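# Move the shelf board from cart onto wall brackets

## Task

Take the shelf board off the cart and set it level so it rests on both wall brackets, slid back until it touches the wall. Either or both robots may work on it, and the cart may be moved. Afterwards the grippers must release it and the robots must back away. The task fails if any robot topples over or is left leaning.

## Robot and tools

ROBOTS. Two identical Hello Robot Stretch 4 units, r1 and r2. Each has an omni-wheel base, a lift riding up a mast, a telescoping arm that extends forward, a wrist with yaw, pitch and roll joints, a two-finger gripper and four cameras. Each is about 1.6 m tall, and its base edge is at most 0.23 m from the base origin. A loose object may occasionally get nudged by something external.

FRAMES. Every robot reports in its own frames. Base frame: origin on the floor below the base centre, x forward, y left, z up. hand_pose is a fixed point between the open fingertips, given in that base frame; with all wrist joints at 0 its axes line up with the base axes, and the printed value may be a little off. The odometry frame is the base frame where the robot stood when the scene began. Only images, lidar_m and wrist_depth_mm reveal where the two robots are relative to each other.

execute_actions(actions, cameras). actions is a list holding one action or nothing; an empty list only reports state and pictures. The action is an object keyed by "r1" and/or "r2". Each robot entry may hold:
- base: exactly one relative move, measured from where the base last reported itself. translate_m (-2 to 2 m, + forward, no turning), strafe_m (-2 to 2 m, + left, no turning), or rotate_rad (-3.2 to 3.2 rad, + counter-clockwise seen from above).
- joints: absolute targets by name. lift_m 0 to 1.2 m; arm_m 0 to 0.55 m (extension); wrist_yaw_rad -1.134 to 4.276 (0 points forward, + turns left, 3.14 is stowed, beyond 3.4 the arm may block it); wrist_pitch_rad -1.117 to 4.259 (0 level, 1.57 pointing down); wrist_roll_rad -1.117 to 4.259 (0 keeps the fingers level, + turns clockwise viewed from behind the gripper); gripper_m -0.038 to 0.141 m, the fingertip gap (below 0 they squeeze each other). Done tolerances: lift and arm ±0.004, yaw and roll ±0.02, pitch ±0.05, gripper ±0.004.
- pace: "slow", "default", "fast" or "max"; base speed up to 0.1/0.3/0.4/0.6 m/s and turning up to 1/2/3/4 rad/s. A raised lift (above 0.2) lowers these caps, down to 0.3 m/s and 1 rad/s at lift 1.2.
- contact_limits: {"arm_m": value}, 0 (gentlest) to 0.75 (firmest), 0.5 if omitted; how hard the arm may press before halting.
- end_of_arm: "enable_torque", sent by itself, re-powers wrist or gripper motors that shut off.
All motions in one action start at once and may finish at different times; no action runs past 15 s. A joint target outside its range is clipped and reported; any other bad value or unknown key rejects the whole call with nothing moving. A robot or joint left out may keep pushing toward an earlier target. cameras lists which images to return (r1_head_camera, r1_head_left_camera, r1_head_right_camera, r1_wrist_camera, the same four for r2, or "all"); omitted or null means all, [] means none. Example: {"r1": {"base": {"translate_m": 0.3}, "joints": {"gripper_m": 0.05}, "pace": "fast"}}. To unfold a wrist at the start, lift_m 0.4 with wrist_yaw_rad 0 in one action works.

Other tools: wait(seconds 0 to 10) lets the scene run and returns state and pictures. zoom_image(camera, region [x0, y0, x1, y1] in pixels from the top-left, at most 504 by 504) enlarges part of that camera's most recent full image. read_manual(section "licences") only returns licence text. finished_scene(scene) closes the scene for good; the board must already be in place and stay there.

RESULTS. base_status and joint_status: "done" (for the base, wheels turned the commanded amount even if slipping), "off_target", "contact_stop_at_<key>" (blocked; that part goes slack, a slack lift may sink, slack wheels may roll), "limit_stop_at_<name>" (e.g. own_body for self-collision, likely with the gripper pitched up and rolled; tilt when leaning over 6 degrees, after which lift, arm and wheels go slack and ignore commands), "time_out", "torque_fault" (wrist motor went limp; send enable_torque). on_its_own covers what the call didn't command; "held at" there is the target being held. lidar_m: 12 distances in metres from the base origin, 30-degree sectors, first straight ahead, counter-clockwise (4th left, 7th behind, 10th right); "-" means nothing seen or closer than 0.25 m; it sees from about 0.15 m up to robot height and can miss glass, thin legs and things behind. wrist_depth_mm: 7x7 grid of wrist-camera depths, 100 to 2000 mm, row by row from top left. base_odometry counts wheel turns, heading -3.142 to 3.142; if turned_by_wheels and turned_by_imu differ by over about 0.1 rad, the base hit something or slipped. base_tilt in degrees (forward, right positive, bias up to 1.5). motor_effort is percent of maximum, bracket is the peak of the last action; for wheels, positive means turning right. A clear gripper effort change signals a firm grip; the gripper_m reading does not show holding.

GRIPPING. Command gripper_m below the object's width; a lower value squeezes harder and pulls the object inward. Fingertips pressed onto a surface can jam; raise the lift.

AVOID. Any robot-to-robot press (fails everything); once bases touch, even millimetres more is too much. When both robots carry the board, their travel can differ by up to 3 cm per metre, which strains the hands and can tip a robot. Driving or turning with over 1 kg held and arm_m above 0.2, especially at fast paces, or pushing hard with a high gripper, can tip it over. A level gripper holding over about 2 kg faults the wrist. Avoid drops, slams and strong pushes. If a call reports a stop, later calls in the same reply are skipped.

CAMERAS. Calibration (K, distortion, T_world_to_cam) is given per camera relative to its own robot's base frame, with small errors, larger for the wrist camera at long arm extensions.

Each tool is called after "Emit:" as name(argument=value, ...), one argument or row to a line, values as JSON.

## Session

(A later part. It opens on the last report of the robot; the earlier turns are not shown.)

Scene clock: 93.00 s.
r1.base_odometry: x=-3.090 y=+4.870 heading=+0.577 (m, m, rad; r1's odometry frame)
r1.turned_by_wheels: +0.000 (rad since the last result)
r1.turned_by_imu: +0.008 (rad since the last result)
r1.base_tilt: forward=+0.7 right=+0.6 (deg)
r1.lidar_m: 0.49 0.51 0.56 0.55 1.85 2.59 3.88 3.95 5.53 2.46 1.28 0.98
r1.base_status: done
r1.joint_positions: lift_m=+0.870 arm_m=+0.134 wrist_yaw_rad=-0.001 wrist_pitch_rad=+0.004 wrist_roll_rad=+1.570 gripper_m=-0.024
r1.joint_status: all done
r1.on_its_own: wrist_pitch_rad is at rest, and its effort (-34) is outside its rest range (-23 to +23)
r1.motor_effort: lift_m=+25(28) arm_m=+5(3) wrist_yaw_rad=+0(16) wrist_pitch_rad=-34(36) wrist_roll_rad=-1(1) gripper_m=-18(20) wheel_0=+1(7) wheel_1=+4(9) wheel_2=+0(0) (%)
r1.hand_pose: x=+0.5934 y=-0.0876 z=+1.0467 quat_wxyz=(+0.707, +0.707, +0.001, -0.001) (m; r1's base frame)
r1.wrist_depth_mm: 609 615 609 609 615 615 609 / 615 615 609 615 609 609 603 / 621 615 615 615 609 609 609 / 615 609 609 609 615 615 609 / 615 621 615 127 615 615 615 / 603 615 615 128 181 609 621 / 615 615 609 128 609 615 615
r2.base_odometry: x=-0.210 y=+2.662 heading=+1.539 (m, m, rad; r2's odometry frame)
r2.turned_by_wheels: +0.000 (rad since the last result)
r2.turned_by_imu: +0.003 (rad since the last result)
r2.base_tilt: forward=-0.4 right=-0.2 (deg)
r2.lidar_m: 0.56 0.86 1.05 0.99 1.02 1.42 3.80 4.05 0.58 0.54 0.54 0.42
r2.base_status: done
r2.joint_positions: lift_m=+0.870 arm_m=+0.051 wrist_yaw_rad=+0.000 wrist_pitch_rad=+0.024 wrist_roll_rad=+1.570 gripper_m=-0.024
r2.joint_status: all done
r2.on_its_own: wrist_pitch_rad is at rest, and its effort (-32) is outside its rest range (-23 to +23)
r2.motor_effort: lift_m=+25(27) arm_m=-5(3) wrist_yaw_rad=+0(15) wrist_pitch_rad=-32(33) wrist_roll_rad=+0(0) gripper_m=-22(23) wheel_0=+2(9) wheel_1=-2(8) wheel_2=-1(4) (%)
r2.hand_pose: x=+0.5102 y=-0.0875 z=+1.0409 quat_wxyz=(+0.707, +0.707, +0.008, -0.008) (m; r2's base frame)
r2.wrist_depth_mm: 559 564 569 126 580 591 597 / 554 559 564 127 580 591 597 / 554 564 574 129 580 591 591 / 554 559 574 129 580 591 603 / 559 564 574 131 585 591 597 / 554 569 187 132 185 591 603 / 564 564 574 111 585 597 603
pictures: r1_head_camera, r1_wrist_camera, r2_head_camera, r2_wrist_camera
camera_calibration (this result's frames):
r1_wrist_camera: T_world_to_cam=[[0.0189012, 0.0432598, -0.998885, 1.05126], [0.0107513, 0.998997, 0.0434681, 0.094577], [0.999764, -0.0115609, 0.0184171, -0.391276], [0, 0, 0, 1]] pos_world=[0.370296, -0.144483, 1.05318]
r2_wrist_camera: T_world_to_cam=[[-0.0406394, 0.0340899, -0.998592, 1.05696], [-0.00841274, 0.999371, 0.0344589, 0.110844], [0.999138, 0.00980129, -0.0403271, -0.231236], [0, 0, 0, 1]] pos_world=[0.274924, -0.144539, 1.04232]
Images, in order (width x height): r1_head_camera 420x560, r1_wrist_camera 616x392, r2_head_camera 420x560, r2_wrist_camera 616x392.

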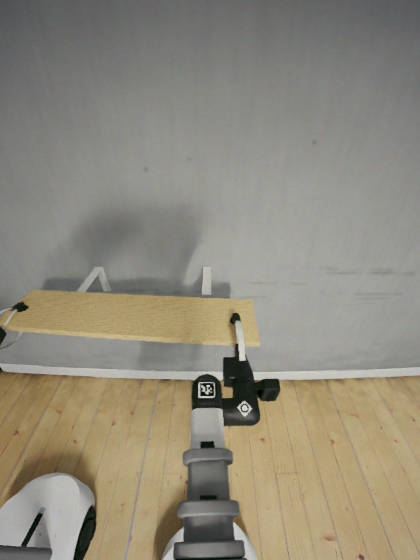

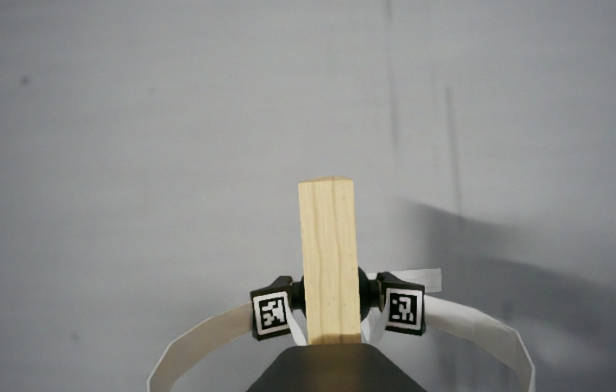

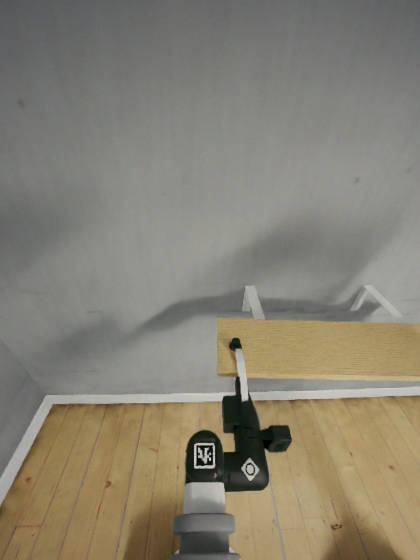

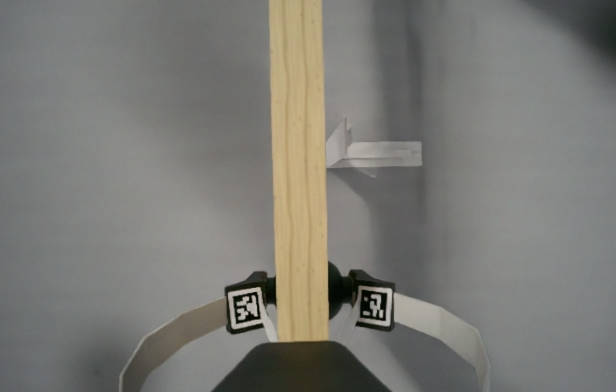

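Emit:
execute_actions(
  actions=[
    {"r1":{"base":{"translate_m":0.15},"pace":"slow"},"r2":{"base":{"strafe_m":0.005},"joints":{"arm_m":0.165},"pace":"slow"}},
  ],
  cameras=["r2_wrist_camera"],
)

Emit:
execute_actions(
  actions=[
    {"r1":{"joints":{"arm_m":0.245,"lift_m":0.855},"pace":"slow"},"r2":{"base":{"strafe_m":0.005},"joints":{"arm_m":0.275,"lift_m":0.855},"pace":"slow"}},
  ],
  cameras=["r1_head_camera","r1_wrist_camera","r2_wrist_camera"],
)

Scene clock: 108.23 s.
r1.base_odometry: x=-2.965 y=+4.952 heading=+0.577 (m, m, rad; r1's odometry frame)
r1.turned_by_wheels: +0.000 (rad since the last result)
r1.turned_by_imu: +0.002 (rad since the last result)
r1.base_tilt: forward=+0.7 right=+0.8 (deg)
r1.lidar_m: 0.47 0.49 0.64 0.55 0.65 2.58 4.06 4.13 5.77 2.39 1.15 0.84
r1.base_status: done
r1.joint_positions: lift_m=+0.870 arm_m=+0.134 wrist_yaw_rad=-0.001 wrist_pitch_rad=+0.004 wrist_roll_rad=+1.570 gripper_m=-0.024
r1.joint_status: not commanded
r1.on_its_own: wrist_pitch_rad is at rest, and its effort (-34) is outside its rest range (-23 to +23)
r1.motor_effort: lift_m=+25(25) arm_m=+5(5) wrist_yaw_rad=+3(7) wrist_pitch_rad=-34(34) wrist_roll_rad=+0(1) gripper_m=-17(18) wheel_0=+2(10) wheel_1=+6(11) wheel_2=-6(6) (%)
r1.hand_pose: x=+0.5934 y=-0.0878 z=+1.0467 quat_wxyz=(+0.707, +0.707, +0.001, -0.002) (m; r1's base frame)
r1.wrist_depth_mm: 462 455 459 462 459 459 459 / 462 462 466 459 459 459 462 / 459 459 462 459 459 459 466 / 462 459 462 129 462 462 462 / 459 459 459 129 462 462 462 / 459 459 462 129 182 462 462 / 462 462 466 129 462 462 462
r2.base_odometry: x=-0.215 y=+2.662 heading=+1.539 (m, m, rad; r2's odometry frame)
r2.turned_by_wheels: +0.000 (rad since the last result)
r2.turned_by_imu: +0.001 (rad since the last result)
r2.base_tilt: forward=-0.5 right=-0.1 (deg)
r2.lidar_m: 0.63 0.86 1.04 1.00 1.03 1.43 3.77 4.05 5.48 0.53 0.63 0.53
r2.base_status: done
r2.joint_positions: lift_m=+0.870 arm_m=+0.164 wrist_yaw_rad=+0.002 wrist_pitch_rad=+0.024 wrist_roll_rad=+1.570 gripper_m=-0.024
r2.joint_status: all done
r2.on_its_own: wrist_pitch_rad is at rest, and its effort (-33) is outside its rest range (-23 to +23)
r2.motor_effort: lift_m=+25(25) arm_m=+5(5) wrist_yaw_rad=-5(8) wrist_pitch_rad=-33(33) wrist_roll_rad=-2(0) gripper_m=-24(23) wheel_0=-2(7) wheel_1=+0(4) wheel_2=-1(0) (%)
r2.hand_pose: x=+0.6236 y=-0.0868 z=+1.0409 quat_wxyz=(+0.707, +0.707, +0.009, -0.008) (m; r2's base frame)
r2.wrist_depth_mm: 445 449 455 131 466 473 480 / 445 452 455 131 469 473 480 / 449 452 459 132 469 473 480 / 452 452 459 132 469 473 480 / 449 455 459 132 469 477 480 / 449 455 187 132 185 477 477 / 449 452 462 111 469 477 480
pictures: r2_wrist_camera
camera_calibration (this result's frames):
r2_wrist_camera: T_world_to_cam=[[-0.0407183, 0.0339979, -0.998592, 1.06158], [-0.0106663, 0.999349, 0.0344587, 0.112551], [0.999114, 0.0120543, -0.0403292, -0.344306], [0, 0, 0, 1]] pos_world=[0.388427, -0.144419, 1.04232]
Images, in order (width x height): r2_wrist_camera 616x392.

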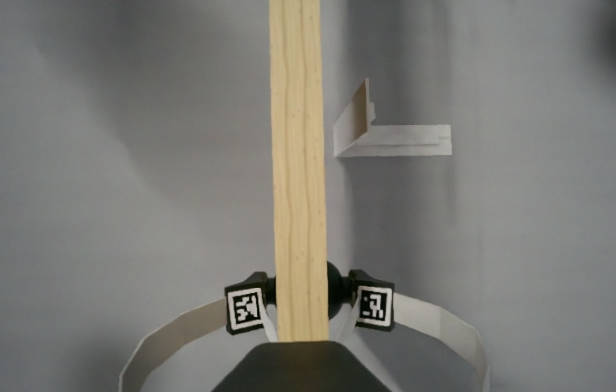

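Scene clock: 110.63 s.
r1.base_odometry: x=-2.965 y=+4.952 heading=+0.577 (m, m, rad; r1's odometry frame)
r1.turned_by_wheels: +0.000 (rad since the last result)
r1.turned_by_imu: +0.001 (rad since the last result)
r1.base_tilt: forward=+0.8 right=+0.6 (deg)
r1.lidar_m: 0.58 0.60 0.66 0.54 0.68 2.62 4.06 4.10 5.78 2.38 1.11 0.81
r1.base_status: not commanded
r1.joint_positions: lift_m=+0.855 arm_m=+0.244 wrist_yaw_rad=-0.001 wrist_pitch_rad=+0.004 wrist_roll_rad=+1.570 gripper_m=-0.024
r1.joint_status: all done
r1.on_its_own: wrist_pitch_rad is at rest, and its effort (-36) is outside its rest range (-23 to +23)
r1.motor_effort: lift_m=+19(24) arm_m=+5(7) wrist_yaw_rad=+2(3) wrist_pitch_rad=-36(35) wrist_roll_rad=-1(2) gripper_m=-19(19) wheel_0=+2(2) wheel_1=+5(5) wheel_2=-5(6) (%)
r1.hand_pose: x=+0.7033 y=-0.0878 z=+1.0322 quat_wxyz=(+0.707, +0.707, +0.001, -0.002) (m; r1's base frame)
r1.wrist_depth_mm: 347 349 349 351 347 349 349 / 349 349 349 347 349 351 349 / 347 349 349 347 349 349 347 / 349 351 349 129 349 349 351 / 349 349 349 129 351 349 351 / 349 349 351 129 181 351 349 / 349 349 353 129 340 349 351
r2.base_odometry: x=-0.220 y=+2.662 heading=+1.539 (m, m, rad; r2's odometry frame)
r2.turned_by_wheels: +0.000 (rad since the last result)
r2.turned_by_imu: +0.000 (rad since the last result)
r2.base_tilt: forward=-0.7 right=-0.2 (deg)
r2.lidar_m: 0.66 0.86 1.03 0.98 1.02 1.43 3.75 4.04 5.48 0.54 0.62 0.64
r2.base_status: done
r2.joint_positions: lift_m=+0.855 arm_m=+0.274 wrist_yaw_rad=+0.002 wrist_pitch_rad=+0.024 wrist_roll_rad=+1.570 gripper_m=-0.024
r2.joint_status: all done
r2.on_its_own: wrist_pitch_rad is at rest, and its effort (-33) is outside its rest range (-23 to +23)
r2.motor_effort: lift_m=+19(26) arm_m=+5(7) wrist_yaw_rad=-5(7) wrist_pitch_rad=-33(33) wrist_roll_rad=-1(1) gripper_m=-24(23) wheel_0=-1(4) wheel_1=+2(3) wheel_2=+0(2) (%)
r2.hand_pose: x=+0.7336 y=-0.0868 z=+1.0264 quat_wxyz=(+0.707, +0.707, +0.009, -0.008) (m; r2's base frame)
r2.wrist_depth_mm: 340 343 347 131 355 359 364 / 340 343 347 131 353 362 362 / 340 343 347 132 355 359 364 / 342 345 349 132 357 362 364 / 342 345 349 132 357 362 366 / 342 345 187 132 186 364 366 / 342 343 351 111 359 362 368
pictures: r1_head_camera, r1_wrist_camera, r2_wrist_camera
camera_calibration (this result's frames):
r1_wrist_camera: T_world_to_cam=[[0.0188574, 0.0432446, -0.998887, 1.03471], [0.0115441, 0.998988, 0.0434669, 0.0936979], [0.999756, -0.0123509, 0.0183391, -0.500837], [0, 0, 0, 1]] pos_world=[0.480121, -0.144535, 1.03867]
r2_wrist_camera: T_world_to_cam=[[-0.0408282, 0.0339954, -0.998588, 1.05164], [-0.0107183, 0.999349, 0.0344596, 0.114246], [0.999109, 0.0121101, -0.0404373, -0.454685], [0, 0, 0, 1]] pos_world=[0.498441, -0.144416, 1.02783]
Images, in order (width x height): r1_head_camera 420x560, r1_wrist_camera 616x392, r2_wrist_camera 616x392.

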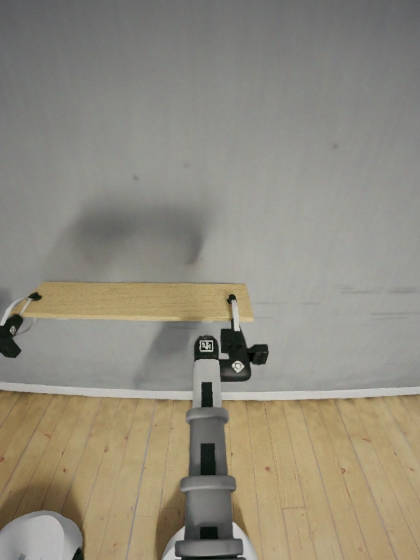

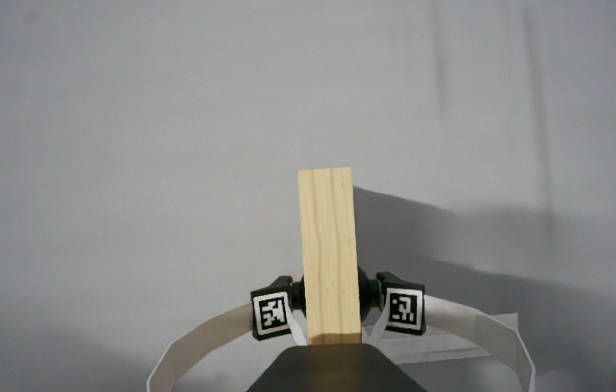

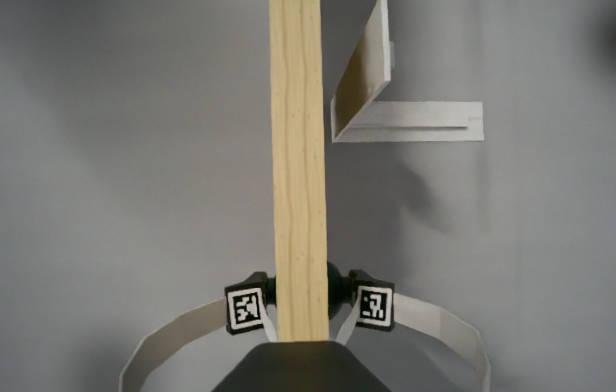

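Emit:
execute_actions(
  actions=[
    {"r1":{"joints":{"lift_m":0.819,"arm_m":0.252},"pace":"slow"},"r2":{"joints":{"lift_m":0.819,"arm_m":0.282},"pace":"slow"}},
  ],
  cameras=["r2_wrist_camera"],
)

Scene clock: 117.33 s.
r1.base_odometry: x=-2.965 y=+4.952 heading=+0.577 (m, m, rad; r1's odometry frame)
r1.turned_by_wheels: +0.000 (rad since the last result)
r1.turned_by_imu: +0.001 (rad since the last result)
r1.base_tilt: forward=+0.7 right=+0.6 (deg)
r1.lidar_m: 0.58 0.62 0.67 0.54 0.65 2.60 4.04 4.12 5.79 2.43 1.14 0.82
r1.base_status: not commanded
r1.joint_positions: lift_m=+0.819 arm_m=+0.251 wrist_yaw_rad=-0.002 wrist_pitch_rad=-0.008 wrist_roll_rad=+1.570 gripper_m=-0.024
r1.joint_status: all done
r1.motor_effort: lift_m=+15(19) arm_m=+6(7) wrist_yaw_rad=+4(4) wrist_pitch_rad=-1(35) wrist_roll_rad=+2(0) gripper_m=-19(19) wheel_0=+2(2) wheel_1=+5(5) wheel_2=-5(5) (%)
r1.hand_pose: x=+0.7102 y=-0.0880 z=+0.9998 quat_wxyz=(+0.707, +0.707, -0.003, +0.002) (m; r1's base frame)
r1.wrist_depth_mm: 345 343 345 342 340 340 338 / 347 345 343 342 342 338 338 / 347 345 343 342 342 340 336 / 347 345 345 129 342 342 338 / 347 347 343 129 342 342 338 / 347 349 186 129 183 338 340 / 347 347 345 129 340 330 340
r2.base_odometry: x=-0.220 y=+2.662 heading=+1.539 (m, m, rad; r2's odometry frame)
r2.turned_by_wheels: +0.000 (rad since the last result)
r2.turned_by_imu: +0.001 (rad since the last result)
r2.base_tilt: forward=-0.6 right=-0.2 (deg)
r2.lidar_m: 0.70 0.87 1.04 0.98 1.03 1.41 3.75 4.05 5.47 0.54 0.61 0.64
r2.base_status: not commanded
r2.joint_positions: lift_m=+0.819 arm_m=+0.281 wrist_yaw_rad=+0.002 wrist_pitch_rad=+0.014 wrist_roll_rad=+1.570 gripper_m=-0.024
r2.joint_status: all done
r2.motor_effort: lift_m=+15(17) arm_m=+5(7) wrist_yaw_rad=-6(7) wrist_pitch_rad=-4(33) wrist_roll_rad=+0(0) gripper_m=-24(23) wheel_0=-1(2) wheel_1=+2(2) wheel_2=+0(0) (%)
r2.hand_pose: x=+0.7406 y=-0.0868 z=+0.9935 quat_wxyz=(+0.707, +0.707, +0.006, -0.004) (m; r2's base frame)
r2.wrist_depth_mm: 336 338 342 131 345 349 351 / 338 340 343 131 345 349 351 / 338 340 342 132 345 349 353 / 338 340 343 132 347 351 353 / 340 340 345 132 349 351 353 / 338 340 186 132 186 351 355 / 340 340 343 111 349 353 355
pictures: r2_wrist_camera
camera_calibration (this result's frames):
r2_wrist_camera: T_world_to_cam=[[-0.0310007, 0.0340152, -0.99894, 1.01218], [-0.0110974, 0.999347, 0.0343734, 0.115808], [0.999458, 0.0121513, -0.0306029, -0.473067], [0, 0, 0, 1]] pos_world=[0.505474, -0.144414, 0.992646]
Images, in order (width x height): r2_wrist_camera 616x392.

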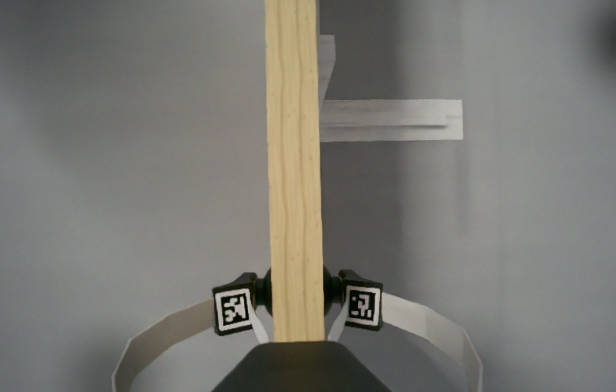

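Emit:
execute_actions(
  actions=[
    {"r1":{"joints":{"lift_m":0.82,"arm_m":0.272},"contact_limits":{"arm_m":0.1},"pace":"slow"},"r2":{"joints":{"arm_m":0.302},"contact_limits":{"arm_m":0.1},"pace":"slow"}},
  ],
  cameras=[],
)

Scene clock: 122.67 s.
r1.base_odometry: x=-2.965 y=+4.952 heading=+0.577 (m, m, rad; r1's odometry frame)
r1.turned_by_wheels: +0.000 (rad since the last result)
r1.turned_by_imu: +0.001 (rad since the last result)
r1.base_tilt: forward=+0.8 right=+0.8 (deg)
r1.lidar_m: 0.61 0.65 0.69 0.54 0.66 2.62 4.07 4.14 5.79 2.39 1.10 0.81
r1.base_status: not commanded
r1.joint_positions: lift_m=+0.820 arm_m=+0.267 wrist_yaw_rad=-0.006 wrist_pitch_rad=-0.008 wrist_roll_rad=+1.570 gripper_m=-0.025
r1.joint_status: arm_m contact_stop (moved +0.016 of +0.021); the others done
r1.on_its_own: arm_m is slack since a contact_stop (your +0.272 is given up); wrist_yaw_rad is at rest, and its effort (+15) is outside its rest range (-13 to +13)
r1.motor_effort: lift_m=+19(22) arm_m=+0(9) wrist_yaw_rad=+15(17) wrist_pitch_rad=-1(2) wrist_roll_rad=-3(1) gripper_m=-13(20) wheel_0=+2(2) wheel_1=+5(5) wheel_2=-5(5) (%)
r1.contact_limits: arm_m 0.1
r1.hand_pose: x=+0.7260 y=-0.0891 z=+1.0002 quat_wxyz=(+0.707, +0.707, -0.005, +0.001) (m; r1's base frame)
r1.wrist_depth_mm: 330 329 330 327 327 324 325 / 330 330 327 329 327 327 324 / 330 330 329 327 327 325 324 / 330 332 327 127 327 327 322 / 330 329 329 127 325 325 325 / 330 330 187 128 184 324 324 / 330 330 329 127 322 319 324
r2.base_odometry: x=-0.220 y=+2.662 heading=+1.539 (m, m, rad; r2's odometry frame)
r2.turned_by_wheels: +0.000 (rad since the last result)
r2.turned_by_imu: +0.001 (rad since the last result)
r2.base_tilt: forward=-0.5 right=-0.3 (deg)
r2.lidar_m: 0.69 0.86 1.03 0.98 1.02 1.40 3.73 4.04 5.48 0.54 0.61 0.67
r2.base_status: not commanded
r2.joint_positions: lift_m=+0.819 arm_m=+0.297 wrist_yaw_rad=-0.001 wrist_pitch_rad=+0.014 wrist_roll_rad=+1.570 gripper_m=-0.025
r2.joint_status: arm_m contact_stop (moved +0.016 of +0.021)
r2.on_its_own: arm_m is slack since a contact_stop (your +0.302 is given up)
r2.motor_effort: lift_m=+15(15) arm_m=+0(12) wrist_yaw_rad=+3(6) wrist_pitch_rad=-4(4) wrist_roll_rad=-2(0) gripper_m=-18(22) wheel_0=+4(4) wheel_1=+3(3) wheel_2=-5(5) (%)
r2.contact_limits: arm_m 0.1
r2.hand_pose: x=+0.7563 y=-0.0878 z=+0.9936 quat_wxyz=(+0.707, +0.707, +0.004, -0.005) (m; r2's base frame)
r2.wrist_depth_mm: 324 324 327 131 332 334 338 / 322 325 327 131 330 336 336 / 324 325 327 131 332 336 340 / 322 324 330 131 334 338 338 / 324 327 329 131 334 336 338 / 324 327 188 132 185 336 340 / 325 325 327 111 334 338 340
pictures: none
No camera images: the call's "cameras" was empty. Leave "cameras" out to get every camera's image.

Emit:
execute_actions(
  actions=[
    {"r1":{"joints":{"gripper_m":0.1}},"r2":{"joints":{"gripper_m":0.1}}},
  ],
  cameras=["r1_wrist_camera","r2_wrist_camera"],
)

Emit:
execute_actions(
  actions=[
    {"r1":{"base":{"translate_m":-0.35},"joints":{"arm_m":0.005}},"r2":{"base":{"translate_m":-0.35},"joints":{"arm_m":0.005}}},
  ],
  cameras=["r1_head_camera","r2_head_camera","r1_wrist_camera","r2_wrist_camera"],
)

Scene clock: 133.17 s.
r1.base_odometry: x=-2.965 y=+4.952 heading=+0.577 (m, m, rad; r1's odometry frame)
r1.turned_by_wheels: +0.000 (rad since the last result)
r1.turned_by_imu: +0.001 (rad since the last result)
r1.base_tilt: forward=+0.8 right=+0.8 (deg)
r1.lidar_m: 0.59 0.63 0.68 0.55 0.68 2.60 4.07 4.14 5.76 2.40 1.13 0.82
r1.base_status: not commanded
r1.joint_positions: lift_m=+0.820 arm_m=+0.265 wrist_yaw_rad=-0.003 wrist_pitch_rad=-0.007 wrist_roll_rad=+1.570 gripper_m=+0.100
r1.joint_status: all done
r1.on_its_own: arm_m is slack since a contact_stop (your +0.272 is given up)
r1.motor_effort: lift_m=+20(20) arm_m=+0(0) wrist_yaw_rad=+6(15) wrist_pitch_rad=-3(4) wrist_roll_rad=-2(0) gripper_m=-1(13) wheel_0=+2(2) wheel_1=+6(5) wheel_2=-5(5) (%)
r1.hand_pose: x=+0.7243 y=-0.0881 z=+1.0001 quat_wxyz=(+0.707, +0.707, -0.003, +0.002) (m; r1's base frame)
r1.wrist_depth_mm: 330 330 330 327 327 327 325 / 332 330 330 329 327 325 325 / 330 329 329 330 329 325 325 / 332 330 330 129 329 327 327 / 332 330 330 129 329 327 325 / 334 330 201 129 327 325 325 / 334 332 330 129 327 325 327
r2.base_odometry: x=-0.220 y=+2.662 heading=+1.539 (m, m, rad; r2's odometry frame)
r2.turned_by_wheels: +0.000 (rad since the last result)
r2.turned_by_imu: +0.000 (rad since the last result)
r2.base_tilt: forward=-0.5 right=-0.2 (deg)
r2.lidar_m: 0.71 0.86 1.05 0.98 1.02 1.40 3.75 4.05 5.48 0.53 0.62 0.68
r2.base_status: not commanded
r2.joint_positions: lift_m=+0.819 arm_m=+0.294 wrist_yaw_rad=-0.003 wrist_pitch_rad=+0.014 wrist_roll_rad=+1.570 gripper_m=+0.100
r2.joint_status: all done
r2.on_its_own: arm_m is slack since a contact_stop (your +0.302 is given up)
r2.motor_effort: lift_m=+16(16) arm_m=+0(0) wrist_yaw_rad=+9(8) wrist_pitch_rad=-4(5) wrist_roll_rad=+1(0) gripper_m=+2(20) wheel_0=+2(4) wheel_1=+2(3) wheel_2=-5(5) (%)
r2.hand_pose: x=+0.7532 y=-0.0882 z=+0.9935 quat_wxyz=(+0.707, +0.707, +0.004, -0.006) (m; r2's base frame)
r2.wrist_depth_mm: 325 329 330 134 336 338 340 / 327 327 330 134 336 340 342 / 325 327 332 134 334 338 342 / 325 329 330 134 338 340 340 / 327 330 332 135 336 338 343 / 329 329 332 135 204 340 342 / 325 329 332 111 338 338 343
pictures: r1_wrist_camera, r2_wrist_camera
camera_calibration (this result's frames):
r1_wrist_camera: T_world_to_cam=[[0.0299015, 0.0431957, -0.998619, 0.994027], [0.0122464, 0.998975, 0.0435778, 0.0945692], [0.999478, -0.0135325, 0.0293418, -0.53216], [0, 0, 0, 1]] pos_world=[0.501001, -0.144611, 1.00415]
r2_wrist_camera: T_world_to_cam=[[-0.0309525, 0.0341677, -0.998937, 1.01254], [-0.00618444, 0.99939, 0.0343748, 0.113668], [0.999502, 0.00724185, -0.0307223, -0.486009], [0, 0, 0, 1]] pos_world=[0.51781, -0.144675, 0.992625]
Images, in order (width x height): r1_wrist_camera 616x392, r2_wrist_camera 616x392.

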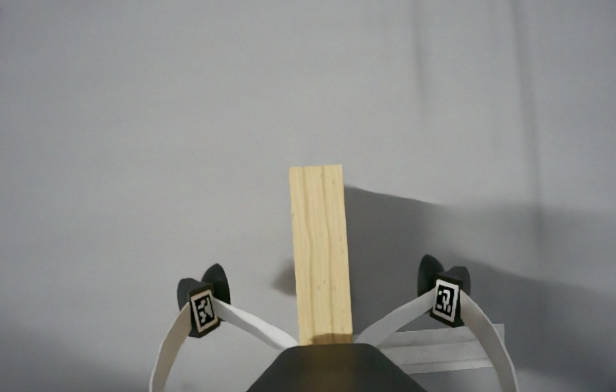

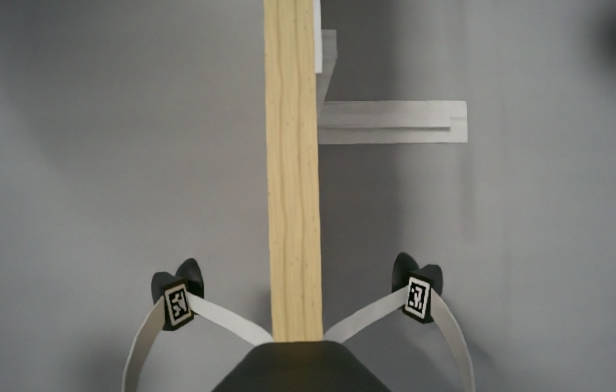

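Scene clock: 135.83 s.
r1.base_odometry: x=-3.258 y=+4.761 heading=+0.577 (m, m, rad; r1's odometry frame)
r1.turned_by_wheels: -0.001 (rad since the last result)
r1.turned_by_imu: -0.001 (rad since the last result)
r1.base_tilt: forward=+0.7 right=+0.6 (deg)
r1.lidar_m: 0.94 1.02 0.62 0.56 0.68 2.61 3.67 3.75 5.27 2.61 1.62 1.19
r1.base_status: done
r1.joint_positions: lift_m=+0.820 arm_m=+0.006 wrist_yaw_rad=+0.000 wrist_pitch_rad=-0.006 wrist_roll_rad=+1.570 gripper_m=+0.100
r1.joint_status: all done
r1.motor_effort: lift_m=+20(20) arm_m=-5(5) wrist_yaw_rad=-1(6) wrist_pitch_rad=-8(7) wrist_roll_rad=-2(0) gripper_m=-3(3) wheel_0=-2(6) wheel_1=-5(10) wheel_2=+1(11) (%)
r1.hand_pose: x=+0.4653 y=-0.0875 z=+0.9996 quat_wxyz=(+0.707, +0.707, -0.002, +0.002) (m; r1's base frame)
r1.wrist_depth_mm: 946 931 946 946 946 946 931 / 960 946 960 946 946 946 931 / 960 946 946 946 931 931 931 / 960 960 960 946 960 946 931 / 946 946 960 946 931 946 931 / 960 960 204 960 946 946 946 / 960 946 931 142 946 946 931
r2.base_odometry: x=-0.231 y=+2.312 heading=+1.539 (m, m, rad; r2's odometry frame)
r2.turned_by_wheels: +0.000 (rad since the last result)
r2.turned_by_imu: +0.000 (rad since the last result)
r2.base_tilt: forward=-0.8 right=-0.2 (deg)
r2.lidar_m: 0.99 1.23 1.03 0.96 1.03 1.41 3.62 3.70 4.99 0.56 0.64 1.04
r2.base_status: done
r2.joint_positions: lift_m=+0.819 arm_m=+0.006 wrist_yaw_rad=+0.000 wrist_pitch_rad=+0.015 wrist_roll_rad=+1.570 gripper_m=+0.100
r2.joint_status: all done
r2.motor_effort: lift_m=+16(17) arm_m=-5(6) wrist_yaw_rad=+1(7) wrist_pitch_rad=-8(8) wrist_roll_rad=-2(1) gripper_m=+1(1) wheel_0=+1(7) wheel_1=-1(4) wheel_2=-1(8) (%)
r2.hand_pose: x=+0.4652 y=-0.0875 z=+0.9931 quat_wxyz=(+0.707, +0.707, +0.005, -0.005) (m; r2's base frame)
r2.wrist_depth_mm: 946 960 960 976 976 991 991 / 960 960 976 960 991 991 1008 / 960 976 960 976 991 991 1008 / 960 960 960 976 976 991 1008 / 960 960 976 976 991 991 991 / 946 976 216 976 219 991 1008 / 960 960 976 111 991 991 1008
pictures: r1_head_camera, r1_wrist_camera, r2_head_camera, r2_wrist_camera
camera_calibration (this result's frames):
r1_wrist_camera: T_world_to_cam=[[0.0282105, 0.0433033, -0.998664, 1.00212], [0.00993646, 0.999, 0.0435986, 0.0981312], [0.999553, -0.0111531, 0.027752, -0.271506], [0, 0, 0, 1]] pos_world=[0.242139, -0.144456, 1.00404]
r2_wrist_camera: T_world_to_cam=[[-0.0321241, 0.0340861, -0.998902, 1.0037], [-0.00878248, 0.99937, 0.0343845, 0.112338], [0.999445, 0.00987741, -0.0318045, -0.196851], [0, 0, 0, 1]] pos_world=[0.229971, -0.144535, 0.992477]
Images, in order (width x height): r1_head_camera 420x560, r1_wrist_camera 616x392, r2_head_camera 420x560, r2_wrist_camera 616x392.

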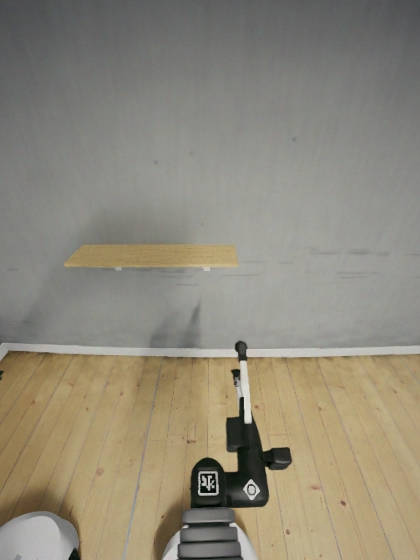

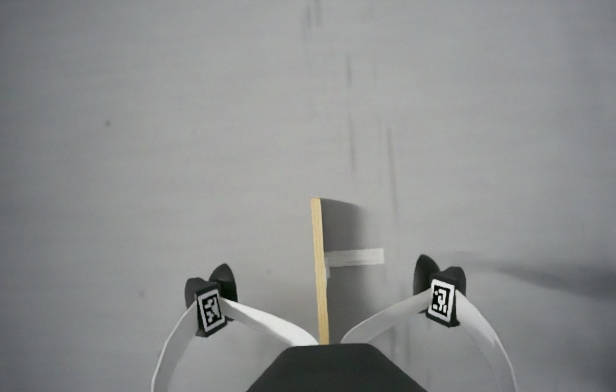

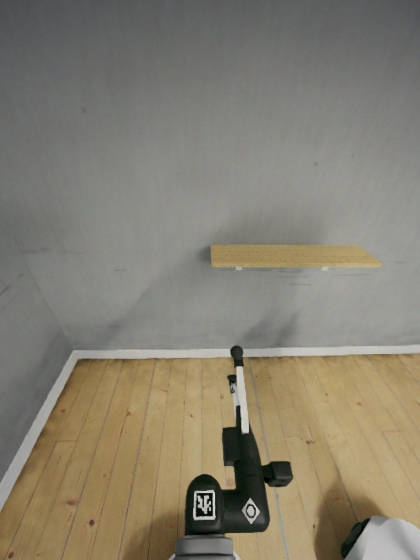

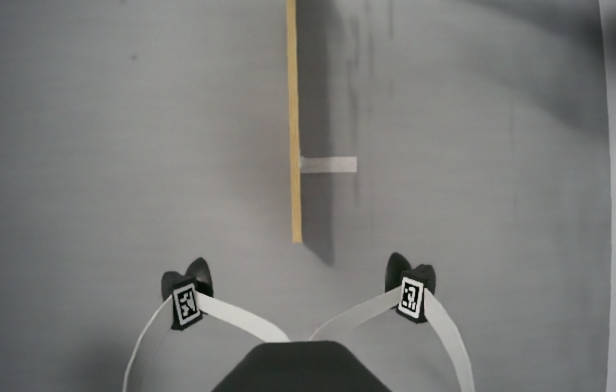

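Emit:
finished_scene(
  scene=2,
)

The scene is finished: the task was done.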